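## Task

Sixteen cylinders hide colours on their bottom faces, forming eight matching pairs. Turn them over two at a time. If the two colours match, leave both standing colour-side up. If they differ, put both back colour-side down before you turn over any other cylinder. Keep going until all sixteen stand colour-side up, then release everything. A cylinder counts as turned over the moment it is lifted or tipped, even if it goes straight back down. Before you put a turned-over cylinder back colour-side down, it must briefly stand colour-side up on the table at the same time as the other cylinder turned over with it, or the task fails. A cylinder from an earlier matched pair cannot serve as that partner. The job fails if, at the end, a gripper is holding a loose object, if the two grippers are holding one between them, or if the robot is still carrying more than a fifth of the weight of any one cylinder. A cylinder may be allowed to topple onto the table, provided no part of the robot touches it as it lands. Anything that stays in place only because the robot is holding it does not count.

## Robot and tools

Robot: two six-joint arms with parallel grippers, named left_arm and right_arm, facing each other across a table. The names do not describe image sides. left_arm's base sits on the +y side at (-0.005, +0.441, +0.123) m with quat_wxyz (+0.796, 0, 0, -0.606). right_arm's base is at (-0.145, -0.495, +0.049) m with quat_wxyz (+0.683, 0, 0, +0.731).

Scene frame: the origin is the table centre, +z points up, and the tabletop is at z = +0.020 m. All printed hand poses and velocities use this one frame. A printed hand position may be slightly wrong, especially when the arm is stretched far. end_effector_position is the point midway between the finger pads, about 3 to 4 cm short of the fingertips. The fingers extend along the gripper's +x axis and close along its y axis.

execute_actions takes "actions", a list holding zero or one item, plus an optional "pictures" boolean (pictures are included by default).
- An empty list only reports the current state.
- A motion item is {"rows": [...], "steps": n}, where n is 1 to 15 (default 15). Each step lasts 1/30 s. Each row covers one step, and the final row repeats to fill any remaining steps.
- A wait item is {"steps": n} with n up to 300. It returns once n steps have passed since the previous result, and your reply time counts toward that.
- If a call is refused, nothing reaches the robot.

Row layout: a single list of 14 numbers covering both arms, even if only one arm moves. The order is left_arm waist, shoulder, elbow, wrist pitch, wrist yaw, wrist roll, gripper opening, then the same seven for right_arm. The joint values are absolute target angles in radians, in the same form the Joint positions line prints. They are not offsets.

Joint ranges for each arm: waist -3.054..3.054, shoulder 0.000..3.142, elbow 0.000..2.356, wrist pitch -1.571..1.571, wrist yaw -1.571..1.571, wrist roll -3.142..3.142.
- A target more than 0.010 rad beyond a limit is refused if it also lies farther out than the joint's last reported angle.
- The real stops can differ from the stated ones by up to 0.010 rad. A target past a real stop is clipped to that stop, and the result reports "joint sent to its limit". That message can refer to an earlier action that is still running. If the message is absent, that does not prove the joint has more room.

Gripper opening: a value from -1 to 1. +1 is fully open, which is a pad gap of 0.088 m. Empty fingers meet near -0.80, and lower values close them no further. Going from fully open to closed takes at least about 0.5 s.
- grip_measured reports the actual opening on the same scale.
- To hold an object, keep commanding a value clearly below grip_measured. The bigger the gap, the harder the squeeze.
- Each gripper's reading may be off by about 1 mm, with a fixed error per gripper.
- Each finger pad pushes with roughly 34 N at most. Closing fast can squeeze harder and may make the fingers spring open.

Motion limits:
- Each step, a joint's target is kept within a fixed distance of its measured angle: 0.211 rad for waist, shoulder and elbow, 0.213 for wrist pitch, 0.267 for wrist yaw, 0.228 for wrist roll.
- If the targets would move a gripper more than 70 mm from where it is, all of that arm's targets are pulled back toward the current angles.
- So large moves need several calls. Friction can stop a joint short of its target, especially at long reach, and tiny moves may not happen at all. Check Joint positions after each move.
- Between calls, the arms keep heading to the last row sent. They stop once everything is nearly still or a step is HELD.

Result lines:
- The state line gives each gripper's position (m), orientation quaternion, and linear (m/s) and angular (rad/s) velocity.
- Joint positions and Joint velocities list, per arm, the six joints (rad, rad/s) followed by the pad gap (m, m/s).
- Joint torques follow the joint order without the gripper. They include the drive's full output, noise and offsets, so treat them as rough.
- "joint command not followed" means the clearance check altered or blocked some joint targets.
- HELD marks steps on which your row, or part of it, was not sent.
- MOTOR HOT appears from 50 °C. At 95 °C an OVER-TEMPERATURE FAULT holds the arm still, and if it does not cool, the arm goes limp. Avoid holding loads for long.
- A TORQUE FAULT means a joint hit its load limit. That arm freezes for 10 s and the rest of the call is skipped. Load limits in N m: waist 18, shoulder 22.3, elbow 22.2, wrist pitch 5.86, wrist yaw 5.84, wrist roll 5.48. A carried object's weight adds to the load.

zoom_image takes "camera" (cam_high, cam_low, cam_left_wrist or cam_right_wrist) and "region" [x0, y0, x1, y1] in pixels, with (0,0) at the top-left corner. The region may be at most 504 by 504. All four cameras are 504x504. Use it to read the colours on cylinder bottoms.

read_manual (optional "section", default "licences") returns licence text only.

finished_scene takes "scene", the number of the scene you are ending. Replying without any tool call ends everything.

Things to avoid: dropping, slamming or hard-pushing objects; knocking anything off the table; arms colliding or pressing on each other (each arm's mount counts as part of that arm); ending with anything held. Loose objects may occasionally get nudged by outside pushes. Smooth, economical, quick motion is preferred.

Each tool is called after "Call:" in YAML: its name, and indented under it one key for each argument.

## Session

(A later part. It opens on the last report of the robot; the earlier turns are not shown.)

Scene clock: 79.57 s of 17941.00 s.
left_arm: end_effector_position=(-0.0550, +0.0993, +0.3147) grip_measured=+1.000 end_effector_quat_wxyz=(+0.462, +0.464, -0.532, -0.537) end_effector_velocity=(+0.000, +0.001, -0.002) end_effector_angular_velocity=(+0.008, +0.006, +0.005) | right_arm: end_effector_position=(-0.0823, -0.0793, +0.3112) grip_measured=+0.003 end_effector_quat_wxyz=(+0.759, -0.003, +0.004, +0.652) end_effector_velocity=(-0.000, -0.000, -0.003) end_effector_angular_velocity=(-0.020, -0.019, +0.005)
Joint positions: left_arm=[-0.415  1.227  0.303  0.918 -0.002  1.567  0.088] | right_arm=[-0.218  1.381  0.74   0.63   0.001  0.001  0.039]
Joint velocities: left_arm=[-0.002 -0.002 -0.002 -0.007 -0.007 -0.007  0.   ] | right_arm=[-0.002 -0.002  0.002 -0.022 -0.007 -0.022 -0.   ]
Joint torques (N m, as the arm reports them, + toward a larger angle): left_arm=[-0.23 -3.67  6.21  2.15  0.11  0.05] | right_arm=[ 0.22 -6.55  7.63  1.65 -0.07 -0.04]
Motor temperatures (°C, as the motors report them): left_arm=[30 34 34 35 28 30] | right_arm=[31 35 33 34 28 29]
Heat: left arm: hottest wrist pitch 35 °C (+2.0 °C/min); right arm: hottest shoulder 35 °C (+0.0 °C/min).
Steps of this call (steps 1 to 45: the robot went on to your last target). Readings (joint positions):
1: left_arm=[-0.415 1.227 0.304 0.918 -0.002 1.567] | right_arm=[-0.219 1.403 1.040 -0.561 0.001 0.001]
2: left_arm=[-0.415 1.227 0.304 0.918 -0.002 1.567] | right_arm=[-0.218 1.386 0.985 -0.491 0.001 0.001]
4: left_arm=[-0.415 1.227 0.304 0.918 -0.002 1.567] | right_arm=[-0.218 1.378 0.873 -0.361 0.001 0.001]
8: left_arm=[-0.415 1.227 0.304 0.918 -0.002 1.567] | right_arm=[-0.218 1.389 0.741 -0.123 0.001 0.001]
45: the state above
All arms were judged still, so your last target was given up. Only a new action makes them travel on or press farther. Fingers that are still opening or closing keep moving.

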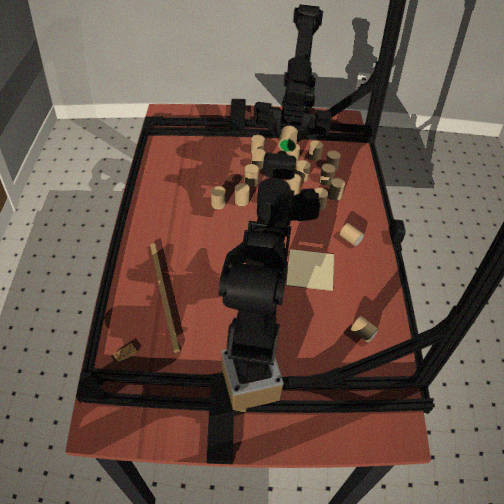

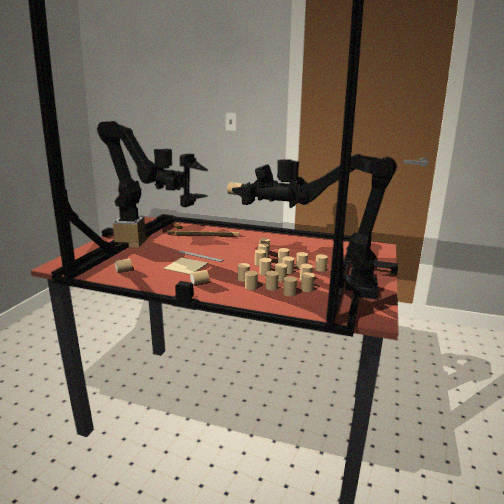

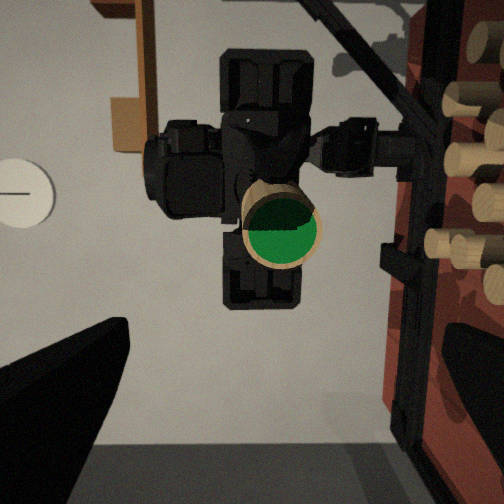

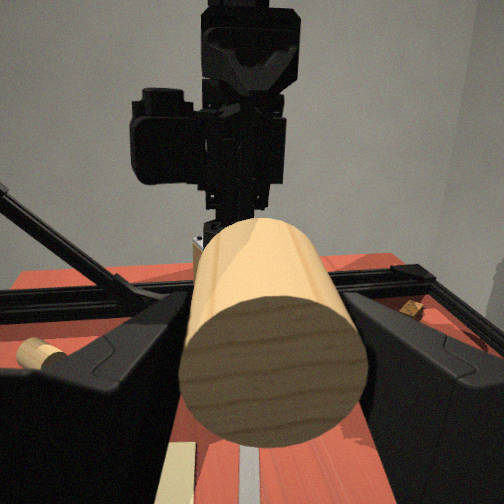

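Call:
execute_actions:
  actions:
    - {"rows":[[-0.417,1.32,0.35,0.96,0,1.571,1, -0.216,1.376,0.743,0.633,0,0,-0.4],[-0.417,1.42,0.41,1.0,0,1.571,1, -0.216,1.376,0.743,0.633,0,0,-0.4],[-0.417,1.51,0.48,1.03,0,1.571,1, -0.216,1.376,0.743,0.633,0,0,-0.4],[-0.417,1.51,0.48,1.03,0,1.571,1, -0.216,1.376,0.743,0.633,0,0,-0.4],[-0.417,1.51,0.48,1.03,0,1.571,1, -0.216,1.376,0.743,0.633,0,0,-0.4],[-0.417,1.57,0.54,1.03,0,1.571,1, -0.216,1.376,0.743,0.633,0,0,-0.4],[-0.417,1.63,0.605,1.025,0,1.571,1, -0.216,1.376,0.743,0.633,0,0,-0.4],[-0.417,1.695,0.674,1.021,0,1.571,1, -0.216,1.376,0.743,0.633,0,0,-0.4]],"steps":15}
  pictures: false

Call:
execute_actions:
  actions:
    - {"steps":20}

Scene clock: 95.80 s of 17941.00 s.
left_arm: end_effector_position=(-0.0700, -0.0017, +0.3099) grip_measured=+1.000 end_effector_quat_wxyz=(+0.462, +0.463, -0.533, -0.537) end_effector_velocity=(-0.002, -0.015, +0.006) end_effector_angular_velocity=(-0.021, +0.010, +0.005) | right_arm: end_effector_position=(-0.0825, -0.0794, +0.3114) grip_measured=+0.003 end_effector_quat_wxyz=(+0.758, -0.003, +0.004, +0.652) end_effector_velocity=(-0.000, +0.000, -0.000) end_effector_angular_velocity=(+0.001, -0.008, +0.005)
Joint positions: left_arm=[-0.415  1.685  0.661  1.018 -0.002  1.568  0.088] | right_arm=[-0.218  1.38   0.74   0.63   0.001  0.001  0.039]
Joint velocities: left_arm=[-0.002  0.046  0.061  0.007 -0.007 -0.007  0.   ] | right_arm=[-0.002  0.002 -0.002  0.007 -0.007 -0.007  0.   ]
Joint torques (N m, as the arm reports them, + toward a larger angle): left_arm=[-0.16 -5.31  7.28  2.21  0.1   0.02] | right_arm=[ 0.16 -6.52  7.63  1.62 -0.06  0.01]
Motor temperatures (°C, as the motors report them): left_arm=[30 34 35 37 28 30] | right_arm=[31 35 35 37 28 29]
Heat: left arm: hottest wrist pitch 37 °C (+2.0 °C/min); right arm: hottest wrist pitch 37 °C (+1.0 °C/min).
Steps of this call (steps 1 to 472: nothing new was sent; steps 473 to 487: all 15 steps of this action). Readings (joint positions):
473: left_arm=[-0.415 1.240 0.307 0.929 -0.002 1.568] | right_arm=[-0.218 1.380 0.740 0.630 0.001 0.001]
474: left_arm=[-0.415 1.281 0.327 0.953 -0.002 1.568] | right_arm=[-0.218 1.380 0.740 0.630 0.001 0.001]
476: left_arm=[-0.415 1.398 0.406 0.992 -0.002 1.568] | right_arm=[-0.218 1.380 0.740 0.630 0.001 0.001]
480: left_arm=[-0.415 1.567 0.542 1.016 -0.002 1.568] | right_arm=[-0.218 1.380 0.740 0.630 0.001 0.001]
487: the state above

Scene clock: 96.47 s of 17941.00 s.
left_arm: end_effector_position=(-0.0702, -0.0027, +0.3105) grip_measured=+1.000 end_effector_quat_wxyz=(+0.463, +0.463, -0.533, -0.536) end_effector_velocity=(+0.002, -0.001, +0.004) end_effector_angular_velocity=(-0.011, +0.009, +0.010) | right_arm: end_effector_position=(-0.0825, -0.0794, +0.3114) grip_measured=+0.003 end_effector_quat_wxyz=(+0.758, -0.003, +0.004, +0.652) end_effector_velocity=(-0.002, -0.000, -0.002) end_effector_angular_velocity=(-0.008, -0.006, +0.020)
Joint positions: left_arm=[-0.415  1.688  0.666  1.019 -0.002  1.568  0.088] | right_arm=[-0.218  1.38   0.74   0.63   0.001  0.001  0.039]
Joint velocities: left_arm=[ 0.002 -0.002  0.002  0.007 -0.007 -0.007  0.   ] | right_arm=[-0.002 -0.002 -0.002 -0.007 -0.022 -0.007 -0.   ]
Joint torques (N m, as the arm reports them, + toward a larger angle): left_arm=[-0.18 -5.28  7.36  2.18  0.1   0.02] | right_arm=[ 0.1  -6.53  7.58  1.62 -0.07  0.01]
Motor temperatures (°C, as the motors report them): left_arm=[30 34 35 37 28 30] | right_arm=[31 35 35 37 28 29]
Heat: left arm: hottest wrist pitch 37 °C (+2.0 °C/min); right arm: hottest wrist pitch 37 °C (+1.0 °C/min).
Steps of this call (steps 1 to 15: the robot went on to your last target; steps 16 to 20: nothing new was sent). Readings (joint positions):
1: left_arm=[-0.415 1.686 0.663 1.018 -0.002 1.568] | right_arm=[-0.218 1.380 0.740 0.630 0.001 0.001]
2: left_arm=[-0.415 1.686 0.664 1.019 -0.002 1.568] | right_arm=[-0.218 1.380 0.740 0.630 0.001 0.001]
4: left_arm=[-0.415 1.687 0.665 1.019 -0.002 1.568] | right_arm=[-0.218 1.380 0.740 0.630 0.001 0.001]
8: left_arm=[-0.415 1.687 0.666 1.019 -0.002 1.568] | right_arm=[-0.218 1.380 0.740 0.630 0.001 0.001]
20: the state above
All arms were judged still, so your last target was given up. Only a new action makes them travel on or press farther. Fingers that are still opening or closing keep moving.

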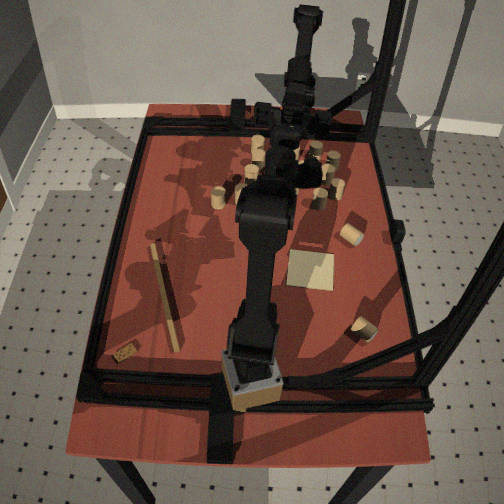

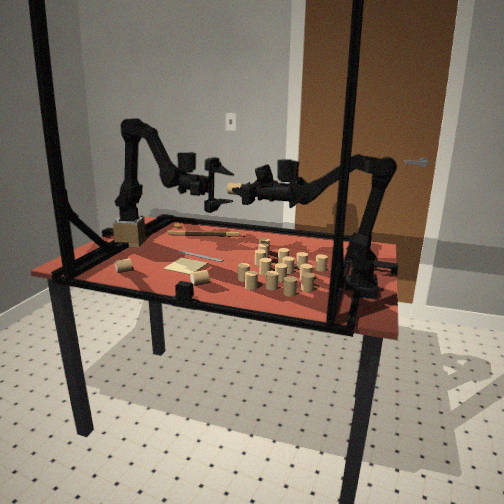

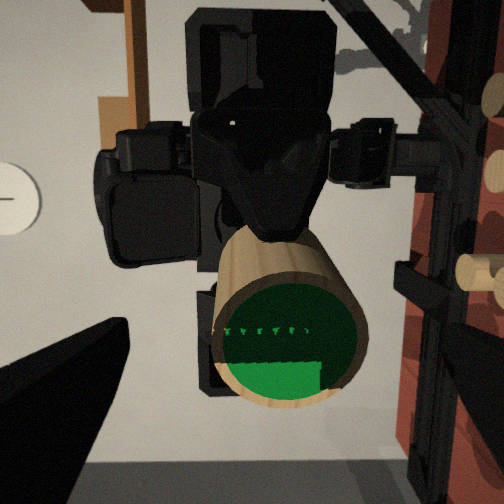

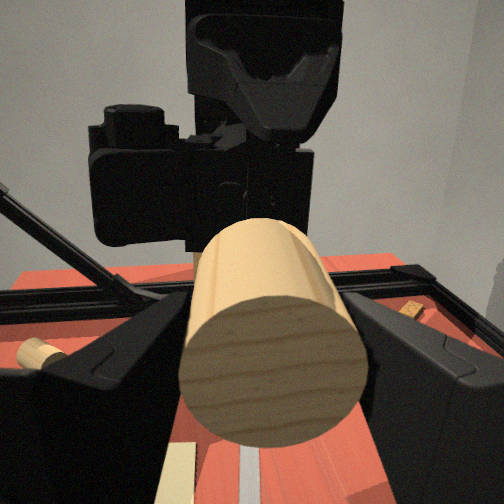

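Call:
execute_actions:
  actions:
    - {"rows":[[-0.43,1.76,0.748,1.015,0,1.571,0.5, -0.216,1.376,0.743,0.633,0,0,-0.4]],"steps":15}

Scene clock: 99.70 s of 17941.00 s.
left_arm: end_effector_position=(-0.0788, -0.0201, +0.3114) grip_measured=+0.501 end_effector_quat_wxyz=(+0.461, +0.458, -0.538, -0.537) end_effector_velocity=(+0.000, +0.001, +0.001) end_effector_angular_velocity=(+0.001, -0.008, +0.005) | right_arm: end_effector_position=(-0.0825, -0.0794, +0.3115) grip_measured=+0.003 end_effector_quat_wxyz=(+0.758, -0.003, +0.004, +0.652) end_effector_velocity=(-0.000, +0.000, -0.004) end_effector_angular_velocity=(-0.013, -0.005, +0.005)
Joint positions: left_arm=[-0.428  1.752  0.74   1.016 -0.002  1.568  0.064] | right_arm=[-0.218  1.38   0.74   0.63   0.001  0.001  0.039]
Joint velocities: left_arm=[-0.002 -0.007 -0.002 -0.007 -0.007  0.007 -0.001] | right_arm=[-0.002  0.002 -0.002 -0.007 -0.007 -0.007  0.   ]
Joint torques (N m, as the arm reports them, + toward a larger angle): left_arm=[-0.19 -5.67  7.41  1.94  0.1   0.02] | right_arm=[ 0.1  -6.49  7.6   1.64 -0.06  0.  ]
Motor temperatures (°C, as the motors report them): left_arm=[30 34 35 37 28 30] | right_arm=[31 35 35 37 28 29]
Heat: left arm: hottest wrist pitch 37 °C (+2.0 °C/min); right arm: hottest wrist pitch 37 °C (+2.0 °C/min).
Steps of this call (steps 1 to 82: nothing new was sent; steps 83 to 97: all 15 steps of this action). Readings (joint positions):
83: left_arm=[-0.416 1.698 0.677 1.019 -0.002 1.568] | right_arm=[-0.218 1.380 0.740 0.630 0.001 0.001]
84: left_arm=[-0.419 1.714 0.697 1.019 -0.002 1.568] | right_arm=[-0.218 1.380 0.740 0.630 0.001 0.001]
86: left_arm=[-0.425 1.740 0.727 1.018 -0.002 1.568] | right_arm=[-0.218 1.380 0.740 0.630 0.001 0.001]
90: left_arm=[-0.428 1.751 0.737 1.016 -0.002 1.568] | right_arm=[-0.218 1.380 0.740 0.630 0.001 0.001]
97: the state above

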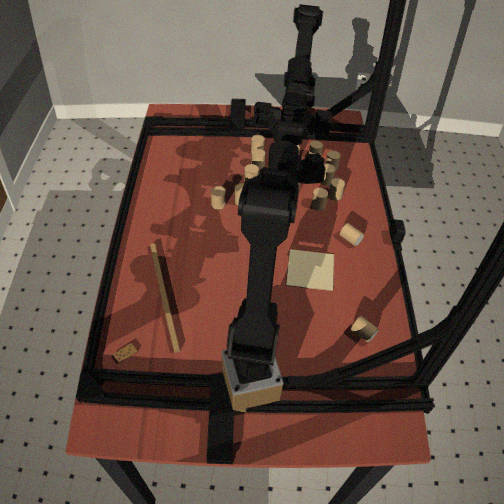

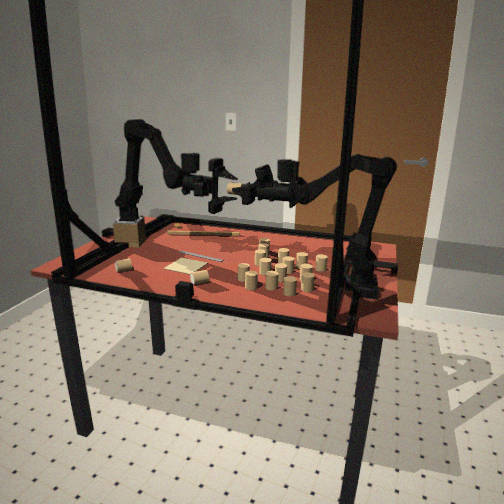

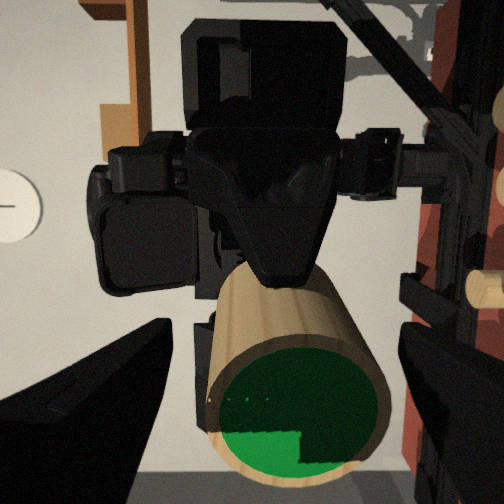

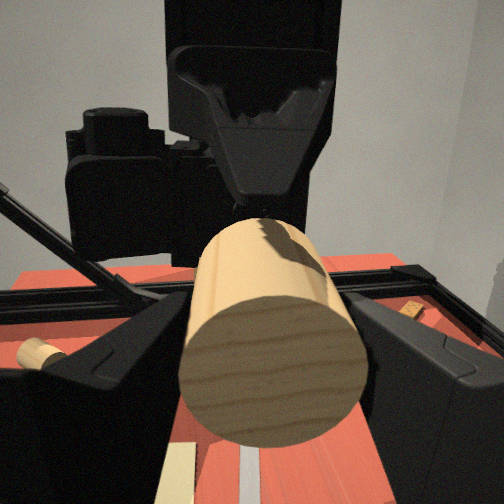

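Good. Close left, then open right in the same action.

Call:
execute_actions:
  actions:
    - {"rows":[[-0.43,1.76,0.748,1.015,0,1.571,-0.4, -0.216,1.376,0.743,0.633,0,0,-0.4],[-0.43,1.76,0.748,1.015,0,1.571,-0.4, -0.216,1.376,0.743,0.633,0,0,-0.4],[-0.43,1.76,0.748,1.015,0,1.571,-0.4, -0.216,1.376,0.743,0.633,0,0,-0.4],[-0.43,1.76,0.748,1.015,0,1.571,-0.4, -0.216,1.376,0.743,0.633,0,0,-0.4],[-0.43,1.76,0.748,1.015,0,1.571,-0.4, -0.216,1.376,0.743,0.633,0,0,-0.4],[-0.43,1.76,0.748,1.015,0,1.571,-0.4, -0.216,1.376,0.743,0.633,0,0,-0.4],[-0.43,1.76,0.748,1.015,0,1.571,-0.4, -0.216,1.376,0.743,0.633,0,0,-0.4],[-0.43,1.76,0.748,1.015,0,1.571,-0.4, -0.216,1.376,0.743,0.633,0,0,-0.4],[-0.43,1.76,0.748,1.015,0,1.571,-0.4, -0.216,1.376,0.743,0.633,0,0,-0.4],[-0.43,1.76,0.748,1.015,0,1.571,-0.4, -0.216,1.376,0.743,0.633,0,0,0.4]],"steps":15}
  pictures: false

Scene clock: 104.20 s of 17941.00 s.
left_arm: end_effector_position=(-0.0789, -0.0204, +0.3102) grip_measured=+0.029 end_effector_quat_wxyz=(+0.460, +0.459, -0.537, -0.538) end_effector_velocity=(-0.000, -0.001, -0.008) end_effector_angular_velocity=(+0.023, +0.004, +0.005) | right_arm: end_effector_position=(-0.0825, -0.0794, +0.3117) grip_measured=+0.296 end_effector_quat_wxyz=(+0.758, -0.002, +0.004, +0.652) end_effector_velocity=(-0.002, +0.000, -0.004) end_effector_angular_velocity=(-0.013, -0.005, +0.010)
Joint positions: left_arm=[-0.428  1.754  0.741  1.014 -0.002  1.568  0.04 ] | right_arm=[-0.218  1.38   0.74   0.632  0.001  0.001  0.053]
Joint velocities: left_arm=[-0.002  0.012 -0.002 -0.007 -0.007 -0.007  0.   ] | right_arm=[ 0.002  0.002 -0.002 -0.007 -0.007 -0.007  0.171]
Joint torques (N m, as the arm reports them, + toward a larger angle): left_arm=[-0.16 -5.92  7.32  2.08  0.09 -0.01] | right_arm=[ 0.12 -6.51  7.62  1.53 -0.05  0.02]
Motor temperatures (°C, as the motors report them): left_arm=[30 34 35 37 28 30] | right_arm=[31 35 35 38 28 29]
Heat: left arm: hottest wrist pitch 37 °C (+3.0 °C/min); right arm: hottest wrist pitch 38 °C (+3.0 °C/min).
Steps of this call (steps 1 to 15: the robot went on to your last target; steps 16 to 120: nothing new was sent; steps 121 to 135: all 15 steps of this action). Readings (joint positions):
121: left_arm=[-0.428 1.753 0.740 1.016 -0.002 1.568] | right_arm=[-0.218 1.380 0.740 0.630 0.001 0.001]
122: left_arm=[-0.428 1.753 0.740 1.016 -0.002 1.568] | right_arm=[-0.218 1.380 0.740 0.630 0.001 0.001]
124: left_arm=[-0.428 1.753 0.740 1.016 -0.002 1.568] | right_arm=[-0.218 1.380 0.740 0.630 0.001 0.001]
128: left_arm=[-0.428 1.753 0.741 1.016 -0.002 1.568] | right_arm=[-0.218 1.380 0.740 0.631 0.001 0.001]
135: the state above

Call:
execute_actions:
  actions:
    - {"rows":[[-0.43,1.63,0.605,1.025,0,1.571,-0.4, -0.216,1.27,0.63,0.64,0,0,0.4],[-0.43,1.63,0.605,1.025,0,1.571,-0.4, -0.216,1.27,0.63,0.64,0,0,0.4],[-0.43,1.63,0.605,1.025,0,1.571,-0.4, -0.216,1.27,0.63,0.64,0,0,0.4],[-0.43,1.63,0.605,1.025,0,1.571,-0.4, -0.216,1.27,0.63,0.64,0,0,0.4],[0.14,1.5,1.0,-1.0,0,1.571,-0.4, 0.05,1.4,1.1,-1.2,0,0,0.4]],"steps":15}
  pictures: false

Scene clock: 113.57 s of 17941.00 s.
left_arm: end_effector_position=(+0.0966, -0.0119, +0.4071) grip_measured=+0.021 end_effector_quat_wxyz=(+0.552, +0.550, -0.444, -0.443) end_effector_velocity=(+0.672, +0.149, +0.040) end_effector_angular_velocity=(+0.666, +0.145, +1.499) | right_arm: end_effector_position=(-0.1973, -0.0669, +0.3308) grip_measured=+0.400 end_effector_quat_wxyz=(+0.654, -0.117, +0.105, +0.740) end_effector_velocity=(+0.020, -0.116, -0.289) end_effector_angular_velocity=(-1.693, -0.217, -0.026)
Joint positions: left_arm=[-0.045  1.525  0.945  0.582  0.009  1.569  0.04 ] | right_arm=[ 0.051  1.389  1.095 -0.023 -0.003  0.001  0.059]
Joint velocities: left_arm=[ 1.477 -0.247  0.559 -1.487 -0.022  0.007  0.005] | right_arm=[-0.007 -0.022  0.242 -1.971  0.022 -0.007  0.   ]
Joint torques (N m, as the arm reports them, + toward a larger angle): left_arm=[ 0.65 -6.06  7.14  1.5  -0.17 -0.05] | right_arm=[-0.19 -5.13  6.28  0.65  0.04 -0.01]
Motor temperatures (°C, as the motors report them): left_arm=[30 36 36 38 28 30] | right_arm=[31 35 35 38 28 29]
Heat: left arm: hottest wrist pitch 38 °C (+5.0 °C/min); right arm: hottest wrist pitch 38 °C (+3.0 °C/min).
Steps of this call (steps 1 to 15: the robot went on to your last target; steps 16 to 266: nothing new was sent; steps 267 to 281: all 15 steps of this action). Readings (joint positions):
267: left_arm=[-0.428 1.738 0.720 1.014 -0.002 1.568] | right_arm=[-0.218 1.365 0.725 0.635 0.001 0.001]
268: left_arm=[-0.428 1.710 0.684 1.014 -0.002 1.568] | right_arm=[-0.218 1.340 0.698 0.636 0.001 0.001]
270: left_arm=[-0.428 1.665 0.633 1.019 -0.002 1.568] | right_arm=[-0.218 1.299 0.657 0.636 0.001 0.001]
274: left_arm=[-0.327 1.606 0.728 0.872 0.011 1.569] | right_arm=[-0.061 1.362 0.823 0.423 0.005 0.000]
281: the state above

Call:
execute_actions:
  actions:
    - {"rows":[[0.14,2.10,1.5,-0.965,0,1.571,-0.4, 0.054,2.06,1.715,-1.225,0,0,0.4]],"steps":15}
  pictures: false

Call:
execute_actions:
  actions:
    - {"steps":20}

Scene clock: 116.60 s of 17941.00 s.
left_arm: end_effector_position=(+0.1483, +0.0887, +0.1413) grip_measured=+0.020 end_effector_quat_wxyz=(+0.137, +0.692, +0.152, -0.692) end_effector_velocity=(+0.005, -0.011, +0.006) end_effector_angular_velocity=(-0.031, -0.021, +0.005) | right_arm: end_effector_position=(-0.1923, -0.1085, +0.1368) grip_measured=+0.400 end_effector_quat_wxyz=(+0.464, -0.533, +0.474, +0.525) end_effector_velocity=(-0.001, -0.005, -0.061) end_effector_angular_velocity=(-0.173, -0.013, +0.010)
Joint positions: left_arm=[ 0.141  2.106  1.482 -0.968 -0.004  1.569  0.04 ] | right_arm=[ 0.051  2.056  1.692 -1.225 -0.003  0.001  0.059]
Joint velocities: left_arm=[-0.002  0.007  0.037  0.007 -0.007 -0.007  0.   ] | right_arm=[ 0.002  0.164 -0.002 -0.007 -0.007 -0.007 -0.   ]
Joint torques (N m, as the arm reports them, + toward a larger angle): left_arm=[-0.12 -9.11  7.85  0.55  0.23  0.04] | right_arm=[  0.25 -11.11   8.49   0.07   0.05   0.01]
Motor temperatures (°C, as the motors report them): left_arm=[30 36 36 37 28 30] | right_arm=[31 35 35 38 28 29]
Heat: left arm: hottest wrist pitch 37 °C (+4.0 °C/min); right arm: hottest wrist pitch 38 °C (+3.0 °C/min).
Steps of this call (steps 1 to 45: the robot went on to your last target; steps 46 to 76: nothing new was sent; steps 77 to 91: all 15 steps of this action). Readings (joint positions):
77: left_arm=[0.141 1.537 1.026 -1.022 -0.004 1.569] | right_arm=[0.051 1.426 1.130 -1.229 -0.003 0.001]
78: left_arm=[0.141 1.590 1.083 -1.015 -0.004 1.568] | right_arm=[0.051 1.478 1.188 -1.238 -0.003 0.001]
80: left_arm=[0.141 1.722 1.219 -0.961 -0.004 1.568] | right_arm=[0.051 1.603 1.323 -1.211 -0.003 0.001]
84: left_arm=[0.141 1.959 1.444 -0.954 -0.004 1.568] | right_arm=[0.051 1.845 1.577 -1.222 -0.003 0.001]
91: the state above

Scene clock: 117.27 s of 17941.00 s.
left_arm: end_effector_position=(+0.1499, +0.0850, +0.1437) grip_measured=+0.019 end_effector_quat_wxyz=(+0.142, +0.693, +0.148, -0.691) end_effector_velocity=(+0.001, +0.004, +0.001) end_effector_angular_velocity=(+0.015, -0.017, +0.019) | right_arm: end_effector_position=(-0.1927, -0.1048, +0.1394) grip_measured=+0.400 end_effector_quat_wxyz=(+0.467, -0.530, +0.472, +0.528) end_effector_velocity=(+0.000, -0.002, +0.002) end_effector_angular_velocity=(-0.003, +0.007, +0.005)
Joint positions: left_arm=[ 0.141  2.106  1.493 -0.965 -0.004  1.569  0.04 ] | right_arm=[ 0.051  2.059  1.707 -1.225 -0.003  0.001  0.059]
Joint velocities: left_arm=[-0.002 -0.007 -0.007 -0.007 -0.022 -0.022 -0.   ] | right_arm=[-0.002 -0.007 -0.002 -0.007 -0.007 -0.007 -0.   ]
Joint torques (N m, as the arm reports them, + toward a larger angle): left_arm=[-0.09 -8.96  6.8   0.36  0.23  0.05] | right_arm=[  0.24 -10.06   7.05   0.09   0.07   0.01]
Motor temperatures (°C, as the motors report them): left_arm=[30 36 36 37 28 30] | right_arm=[31 35 35 38 28 29]
Heat: left arm: hottest wrist pitch 37 °C (+4.0 °C/min); right arm: hottest wrist pitch 38 °C (+3.0 °C/min).
Steps of this call (steps 1 to 20: the robot went on to your last target). Readings (joint positions):
1: left_arm=[0.141 2.106 1.484 -0.968 -0.004 1.569] | right_arm=[0.051 2.058 1.693 -1.225 -0.003 0.001]
2: left_arm=[0.141 2.106 1.488 -0.967 -0.004 1.569] | right_arm=[0.051 2.059 1.695 -1.225 -0.003 0.001]
4: left_arm=[0.141 2.106 1.493 -0.965 -0.004 1.569] | right_arm=[0.051 2.059 1.703 -1.225 -0.003 0.001]
8: left_arm=[0.141 2.106 1.493 -0.965 -0.004 1.569] | right_arm=[0.051 2.059 1.707 -1.225 -0.003 0.001]
20: the state above

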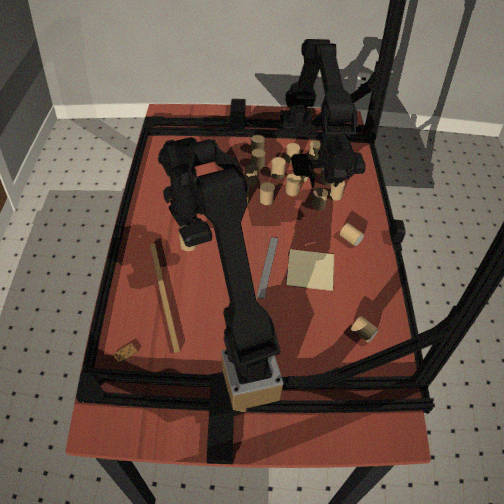

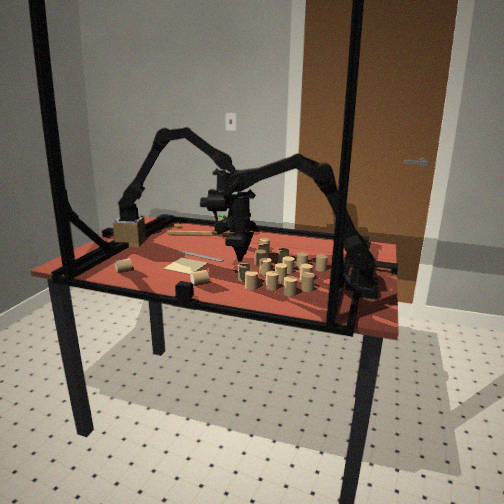

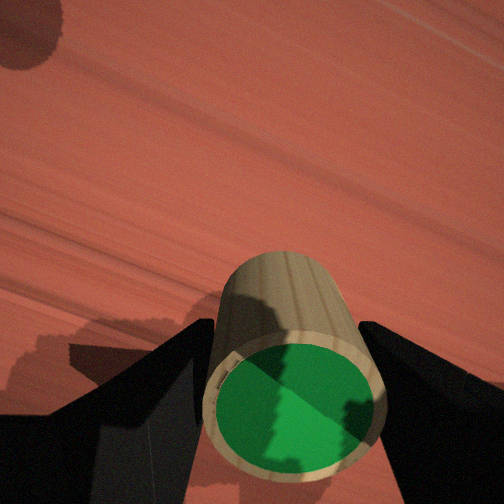

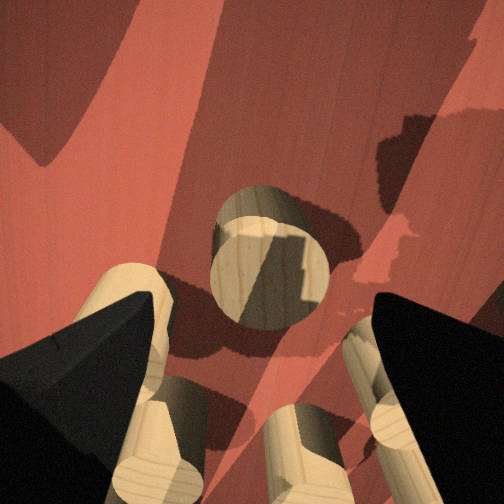

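Call:
execute_actions:
  actions:
    - {"rows":[[0.14,2.125,1.478,-0.92,0,1.571,-0.4, 0.047,2.07,1.67,-1.17,0,0,0.4],[0.14,2.125,1.478,-0.92,0,1.571,-0.4, 0.047,2.07,1.67,-1.17,0,0,0.4],[0.14,2.15,1.455,-0.875,0,1.571,-0.4, 0.047,2.08,1.63,-1.12,0,0,0.4],[0.14,2.15,1.455,-0.875,0,1.571,-0.4, 0.047,2.08,1.63,-1.12,0,0,0.4],[0.14,2.175,1.432,-0.83,0,1.571,-0.4, 0.047,2.09,1.59,-1.07,0,0,0.4],[0.14,2.175,1.432,-0.83,0,1.571,-0.4, 0.047,2.09,1.59,-1.07,0,0,0.4],[0.14,2.2,1.41,-0.78,0,1.571,-0.4, 0.047,2.10,1.545,-1.017,0,0,0.4]],"steps":15}

Call:
zoom_image:
  camera: "cam_low"
  region: [150,170,310,300]

Scene clock: 123.57 s of 17941.00 s.
left_arm: end_effector_position=(+0.1504, +0.0839, +0.0892) grip_measured=+0.019 end_effector_quat_wxyz=(+0.142, +0.693, +0.147, -0.691) end_effector_velocity=(+0.005, -0.016, -0.002) end_effector_angular_velocity=(-0.072, -0.024, +0.005) | right_arm: end_effector_position=(-0.1919, -0.1045, +0.0871) grip_measured=+0.400 end_effector_quat_wxyz=(+0.470, -0.527, +0.470, +0.530) end_effector_velocity=(-0.004, +0.013, +0.000) end_effector_angular_velocity=(+0.063, +0.030, -0.010)
Joint positions: left_arm=[ 0.141  2.202  1.409 -0.784 -0.004  1.569  0.04 ] | right_arm=[ 0.049  2.094  1.549 -1.022 -0.002  0.001  0.059]
Joint velocities: left_arm=[-0.002  0.002 -0.002  0.081  0.007 -0.007 -0.   ] | right_arm=[-0.002 -0.002 -0.002  0.066 -0.022  0.007 -0.   ]
Joint torques (N m, as the arm reports them, + toward a larger angle): left_arm=[-0.07 -8.77  5.58  0.43  0.23  0.04] | right_arm=[-0.29 -9.65  5.65  0.21  0.04 -0.01]
Motor temperatures (°C, as the motors report them): left_arm=[30 38 36 36 28 30] | right_arm=[31 36 35 37 28 29]
Heat: left arm: hottest shoulder 38 °C (+5.0 °C/min); right arm: hottest wrist pitch 37 °C (+2.0 °C/min).
Steps of this call (steps 1 to 15: the robot went on to your last target; steps 16 to 174: nothing new was sent; steps 175 to 189: all 15 steps of this action). Readings (joint positions):
175: left_arm=[0.141 2.107 1.492 -0.958 -0.004 1.569] | right_arm=[0.051 2.059 1.704 -1.216 -0.002 0.001]
176: left_arm=[0.141 2.108 1.489 -0.944 -0.004 1.569] | right_arm=[0.051 2.059 1.697 -1.199 -0.002 0.001]
178: left_arm=[0.141 2.118 1.479 -0.903 -0.004 1.569] | right_arm=[0.051 2.059 1.672 -1.155 -0.002 0.001]
182: left_arm=[0.141 2.164 1.438 -0.820 -0.004 1.569] | right_arm=[0.049 2.071 1.594 -1.061 -0.002 0.001]
189: the state above

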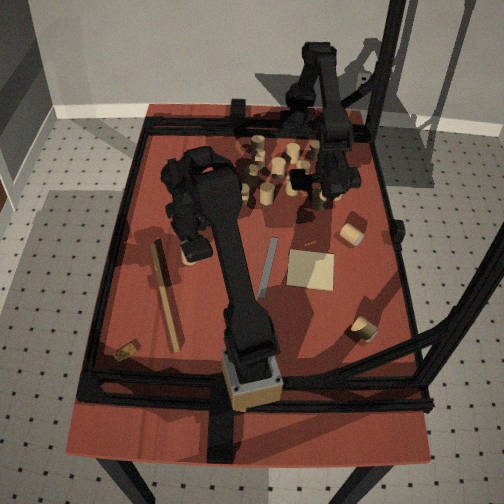

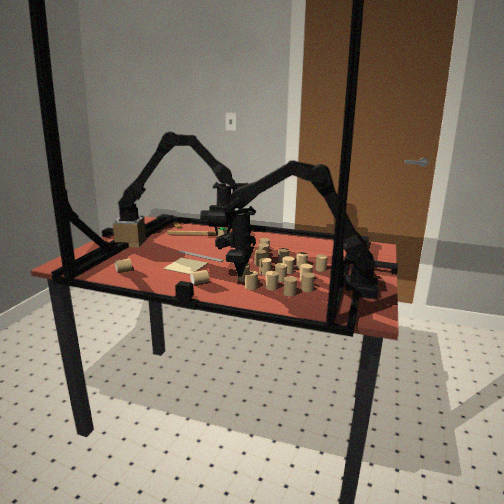

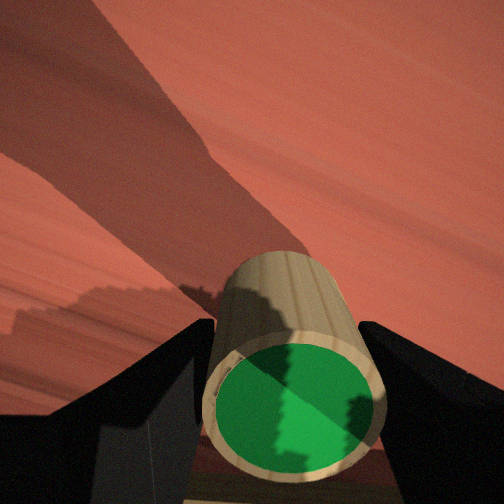

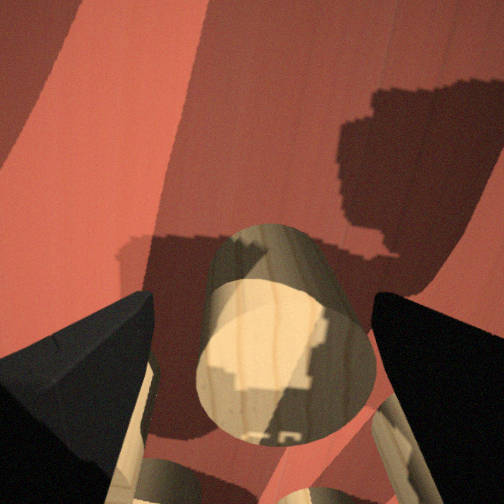

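Region (150, 170, 310, 300) of cam_low's 504x504 image, scaled by 3.150, with more detail than that image has; it fills the top 410 rows of this view, and the rest is white.

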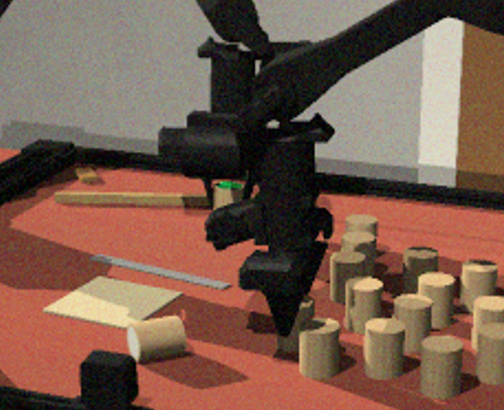

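Call:
execute_actions:
  actions:
    - {"rows":[[0.14,2.212,1.402,-0.764,0,1.571,-0.4, 0.044,2.105,1.545,-1.015,0,0,-0.4]],"steps":12}
  pictures: false

Scene clock: 125.30 s of 17941.00 s.
left_arm: end_effector_position=(+0.1515, +0.0814, +0.0880) grip_measured=+0.018 end_effector_quat_wxyz=(+0.147, +0.694, +0.142, -0.690) end_effector_velocity=(-0.001, +0.002, +0.000) end_effector_angular_velocity=(+0.010, -0.004, +0.005) | right_arm: end_effector_position=(-0.1905, -0.1033, +0.0869) grip_measured=+0.002 end_effector_quat_wxyz=(+0.473, -0.525, +0.469, +0.530) end_effector_velocity=(-0.001, -0.009, +0.000) end_effector_angular_velocity=(-0.039, +0.018, -0.010)
Joint positions: left_arm=[ 0.141  2.204  1.407 -0.766 -0.004  1.569  0.04 ] | right_arm=[ 0.046  2.095  1.549 -1.016 -0.001  0.001  0.039]
Joint velocities: left_arm=[-0.002 -0.002 -0.002 -0.007 -0.007 -0.007 -0.   ] | right_arm=[-0.002 -0.002 -0.002 -0.037 -0.022  0.007 -0.   ]
Joint torques (N m, as the arm reports them, + toward a larger angle): left_arm=[-0.05 -7.74  4.73  0.54  0.23  0.04] | right_arm=[-0.18 -9.03  5.65  0.19 -0.03  0.  ]
Motor temperatures (°C, as the motors report them): left_arm=[30 39 36 36 28 30] | right_arm=[31 36 35 37 28 29]
Heat: left arm: hottest shoulder 39 °C (+5.0 °C/min); right arm: hottest wrist pitch 37 °C (+3.0 °C/min).
Steps of this call (steps 1 to 15: the robot went on to your last target; steps 16 to 40: nothing new was sent; steps 41 to 52: all 12 steps of this action). Readings (joint positions):
41: left_arm=[0.141 2.203 1.408 -0.779 -0.004 1.569] | right_arm=[0.049 2.095 1.549 -1.018 -0.002 0.001]
42: left_arm=[0.141 2.203 1.408 -0.774 -0.004 1.569] | right_arm=[0.049 2.095 1.549 -1.018 -0.002 0.001]
44: left_arm=[0.141 2.203 1.408 -0.768 -0.004 1.569] | right_arm=[0.047 2.095 1.549 -1.017 -0.001 0.001]
48: left_arm=[0.141 2.204 1.407 -0.766 -0.004 1.569] | right_arm=[0.046 2.095 1.549 -1.016 -0.001 0.001]
52: the state above

Call:
execute_actions:
  actions:
    - {"rows":[[0.14,2.232,1.402,-0.764,0,1.571,-0.4, 0.044,2.0,1.6,-1.12,0,0,-0.4]],"steps":12}
  pictures: false

Scene clock: 126.87 s of 17941.00 s.
left_arm: end_effector_position=(+0.1511, +0.0823, +0.0845) grip_measured=+0.019 end_effector_quat_wxyz=(+0.144, +0.694, +0.145, -0.691) end_effector_velocity=(+0.002, +0.006, +0.002) end_effector_angular_velocity=(+0.024, -0.013, +0.024) | right_arm: end_effector_position=(-0.1898, -0.1081, +0.1314) grip_measured=+0.002 end_effector_quat_wxyz=(+0.481, -0.516, +0.461, +0.539) end_effector_velocity=(+0.003, -0.008, +0.002) end_effector_angular_velocity=(-0.032, +0.003, +0.015)
Joint positions: left_arm=[ 0.141  2.213  1.407 -0.764 -0.004  1.569  0.04 ] | right_arm=[ 0.046  2.006  1.597 -1.118 -0.001  0.001  0.039]
Joint velocities: left_arm=[ 0.002 -0.007 -0.002 -0.022 -0.022 -0.022  0.   ] | right_arm=[-0.007 -0.007 -0.002 -0.037 -0.007 -0.022 -0.001]
Joint torques (N m, as the arm reports them, + toward a larger angle): left_arm=[-0.06 -6.61  4.81  0.43  0.23  0.04] | right_arm=[ -0.13 -10.6    6.63   0.12   0.     0.  ]
Motor temperatures (°C, as the motors report them): left_arm=[30 39 36 36 28 30] | right_arm=[31 37 35 37 28 29]
Heat: left arm: hottest shoulder 39 °C (+5.1 °C/min); right arm: hottest shoulder 37 °C (+3.1 °C/min).
Steps of this call (steps 1 to 15: the robot went on to your last target; steps 16 to 35: nothing new was sent; steps 36 to 47: all 12 steps of this action). Readings (joint positions):
36: left_arm=[0.141 2.207 1.407 -0.766 -0.004 1.569] | right_arm=[0.046 2.088 1.555 -1.031 -0.001 0.001]
37: left_arm=[0.141 2.210 1.407 -0.764 -0.004 1.569] | right_arm=[0.046 2.080 1.561 -1.066 -0.001 0.001]
39: left_arm=[0.141 2.213 1.407 -0.764 -0.004 1.569] | right_arm=[0.046 2.051 1.569 -1.099 -0.001 0.001]
43: left_arm=[0.141 2.213 1.407 -0.764 -0.004 1.569] | right_arm=[0.046 2.010 1.596 -1.112 -0.001 0.001]
47: the state above

Call:
execute_actions:
  actions:
    - {"rows":[[0.14,2.213,1.405,-0.764,0,1.571,0.5, 0.0,1.85,1.55,-1.15,0,0,-0.4],[0.14,2.213,1.405,-0.764,0,1.571,0.5, 0.0,1.85,1.55,-1.15,0,0,-0.4],[0.14,2.213,1.405,-0.764,0,1.571,0.5, -0.216,1.376,0.743,0.633,0,0,-0.4],[0.14,2.213,1.405,-0.764,0,1.571,0.5, -0.216,1.376,0.743,0.633,0,0,-0.4],[0.14,2.213,1.405,-0.764,0,1.571,0.5, -0.216,1.376,0.743,0.633,0,0,-0.4],[0.14,2.213,1.405,-0.764,0,1.571,0.5, -0.216,1.376,0.743,0.633,0,0,-0.4],[0.14,2.213,1.405,-0.764,0,1.571,0.5, -0.216,1.376,0.743,0.633,0,0,-0.4],[0.14,2.1,1.5,-0.965,0,1.571,0.5, -0.216,1.376,0.743,0.633,0,0,-0.4],[0.14,2.1,1.5,-0.965,0,1.571,0.5, -0.216,1.376,0.743,0.633,0,0,-0.4],[0.14,2.1,1.5,-0.965,0,1.571,0.5, -0.216,1.376,0.743,0.633,0,0,-0.4],[0.14,2.05,1.5,-0.965,0,1.571,0.5, -0.216,1.376,0.743,0.633,0,0,-0.4],[0.14,2.0,1.5,-0.965,0,1.571,0.5, -0.216,1.376,0.743,0.633,0,0,-0.4],[0.14,1.9,1.45,-0.965,0,1.571,0.5, -0.216,1.376,0.743,0.633,0,0,-0.4],[0.14,1.8,1.4,-0.965,0,1.571,0.5, -0.216,1.376,0.743,0.633,0,0,-0.4],[-0.43,1.3,0.34,0.96,0,1.571,0.5, -0.216,1.376,0.743,0.633,0,0,-0.4]],"steps":15}
  pictures: false

Call:
execute_actions:
  actions:
    - {"steps":50}

Scene clock: 133.50 s of 17941.00 s.
left_arm: end_effector_position=(+0.1471, +0.0827, +0.1866) grip_measured=+0.498 end_effector_quat_wxyz=(+0.189, +0.705, +0.092, -0.677) end_effector_velocity=(-0.200, -0.172, +0.387) end_effector_angular_velocity=(-2.195, -1.199, -0.701) | right_arm: end_effector_position=(-0.0926, -0.1429, +0.1748) grip_measured=+0.003 end_effector_quat_wxyz=(+0.692, -0.266, +0.309, +0.595) end_effector_velocity=(-0.009, -0.060, -0.281) end_effector_angular_velocity=(+0.271, -0.051, +0.003)
Joint positions: left_arm=[ 0.129  1.942  1.42  -0.906 -0.011  1.569  0.063] | right_arm=[-0.216  1.379  0.84  -0.302  0.001  0.     0.039]
Joint velocities: left_arm=[-0.745 -2.    -1.512  2.    -0.256 -0.007  0.001] | right_arm=[ 0.002 -0.027 -1.355  1.604  0.007 -0.007  0.   ]
Joint torques (N m, as the arm reports them, + toward a larger angle): left_arm=[-9.16 -5.26  3.18  1.04  0.61  0.03] | right_arm=[ 0.11 -5.58  7.19  1.58 -0.08  0.01]
Motor temperatures (°C, as the motors report them): left_arm=[30 40 35 35 28 30] | right_arm=[32 38 35 36 28 29]
Heat: left arm: hottest shoulder 40 °C (+6.1 °C/min); right arm: hottest shoulder 38 °C (+3.0 °C/min).
Steps of this call (steps 1 to 15: the robot went on to your last target; steps 16 to 184: nothing new was sent; steps 185 to 199: all 15 steps of this action). Readings (joint positions):
185: left_arm=[0.141 2.214 1.407 -0.765 -0.004 1.569] | right_arm=[0.043 1.989 1.591 -1.117 -0.002 0.001]
186: left_arm=[0.141 2.214 1.407 -0.765 -0.004 1.569] | right_arm=[0.036 1.967 1.574 -1.129 -0.002 0.001]
188: left_arm=[0.141 2.214 1.407 -0.764 -0.004 1.569] | right_arm=[-0.025 1.873 1.474 -1.026 -0.014 0.001]
192: left_arm=[0.141 2.202 1.424 -0.810 -0.004 1.569] | right_arm=[-0.210 1.638 1.239 -0.767 0.009 0.001]
199: the state above

Scene clock: 135.17 s of 17941.00 s.
left_arm: end_effector_position=(-0.0630, +0.0877, +0.3151) grip_measured=+0.500 end_effector_quat_wxyz=(+0.457, +0.457, -0.539, -0.540) end_effector_velocity=(+0.005, -0.001, +0.000) end_effector_angular_velocity=(+0.004, +0.007, +0.034) | right_arm: end_effector_position=(-0.0830, -0.0792, +0.3112) grip_measured=+0.003 end_effector_quat_wxyz=(+0.758, -0.003, +0.004, +0.652) end_effector_velocity=(+0.002, -0.001, +0.006) end_effector_angular_velocity=(+0.016, -0.010, -0.010)
Joint positions: left_arm=[-0.429  1.3    0.342  0.958  0.006  1.569  0.063] | right_arm=[-0.216  1.381  0.74   0.63   0.002  0.     0.039]
Joint velocities: left_arm=[-0.002 -0.002  0.002 -0.007 -0.037 -0.007 -0.   ] | right_arm=[-0.002 -0.007  0.002  0.007  0.007 -0.007 -0.   ]
Joint torques (N m, as the arm reports them, + toward a larger angle): left_arm=[-0.07 -3.65  6.31  2.17 -0.13 -0.02] | right_arm=[ 0.01 -6.62  7.66  1.64 -0.08  0.  ]
Motor temperatures (°C, as the motors report them): left_arm=[30 40 35 35 28 30] | right_arm=[32 38 35 37 28 29]
Heat: left arm: hottest shoulder 40 °C (+5.1 °C/min); right arm: hottest shoulder 38 °C (+3.0 °C/min).
Steps of this call (steps 1 to 50: the robot went on to your last target). Readings (joint positions):
1: left_arm=[0.094 1.876 1.373 -0.842 -0.013 1.569] | right_arm=[-0.216 1.381 0.800 -0.245 0.002 0.000]
2: left_arm=[0.045 1.818 1.328 -0.784 -0.013 1.569] | right_arm=[-0.216 1.385 0.768 -0.185 0.002 0.000]
4: left_arm=[-0.068 1.713 1.229 -0.674 -0.008 1.569] | right_arm=[-0.216 1.388 0.739 -0.060 0.002 0.000]
8: left_arm=[-0.300 1.504 1.014 -0.442 -0.006 1.569] | right_arm=[-0.216 1.387 0.737 0.210 0.002 0.000]
50: the state above

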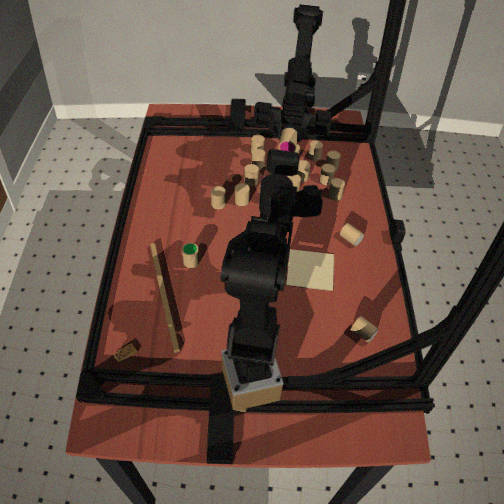

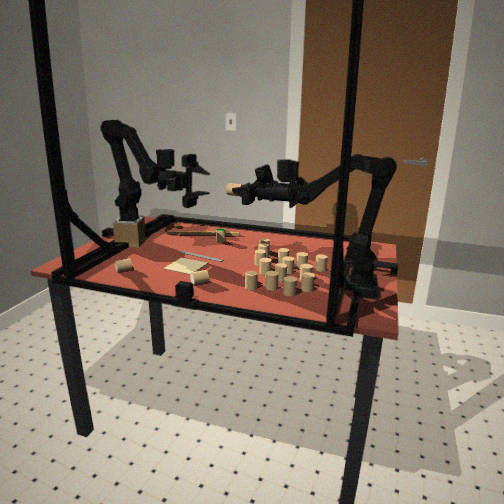

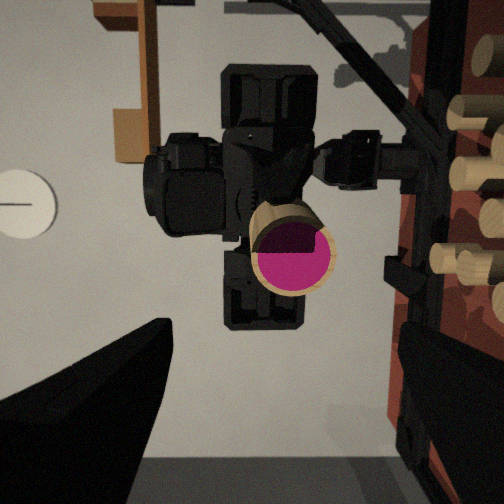

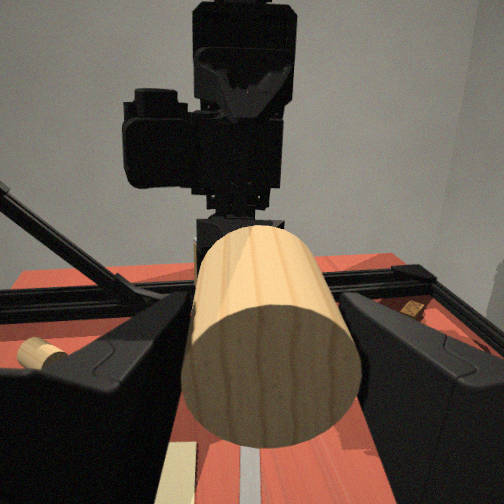

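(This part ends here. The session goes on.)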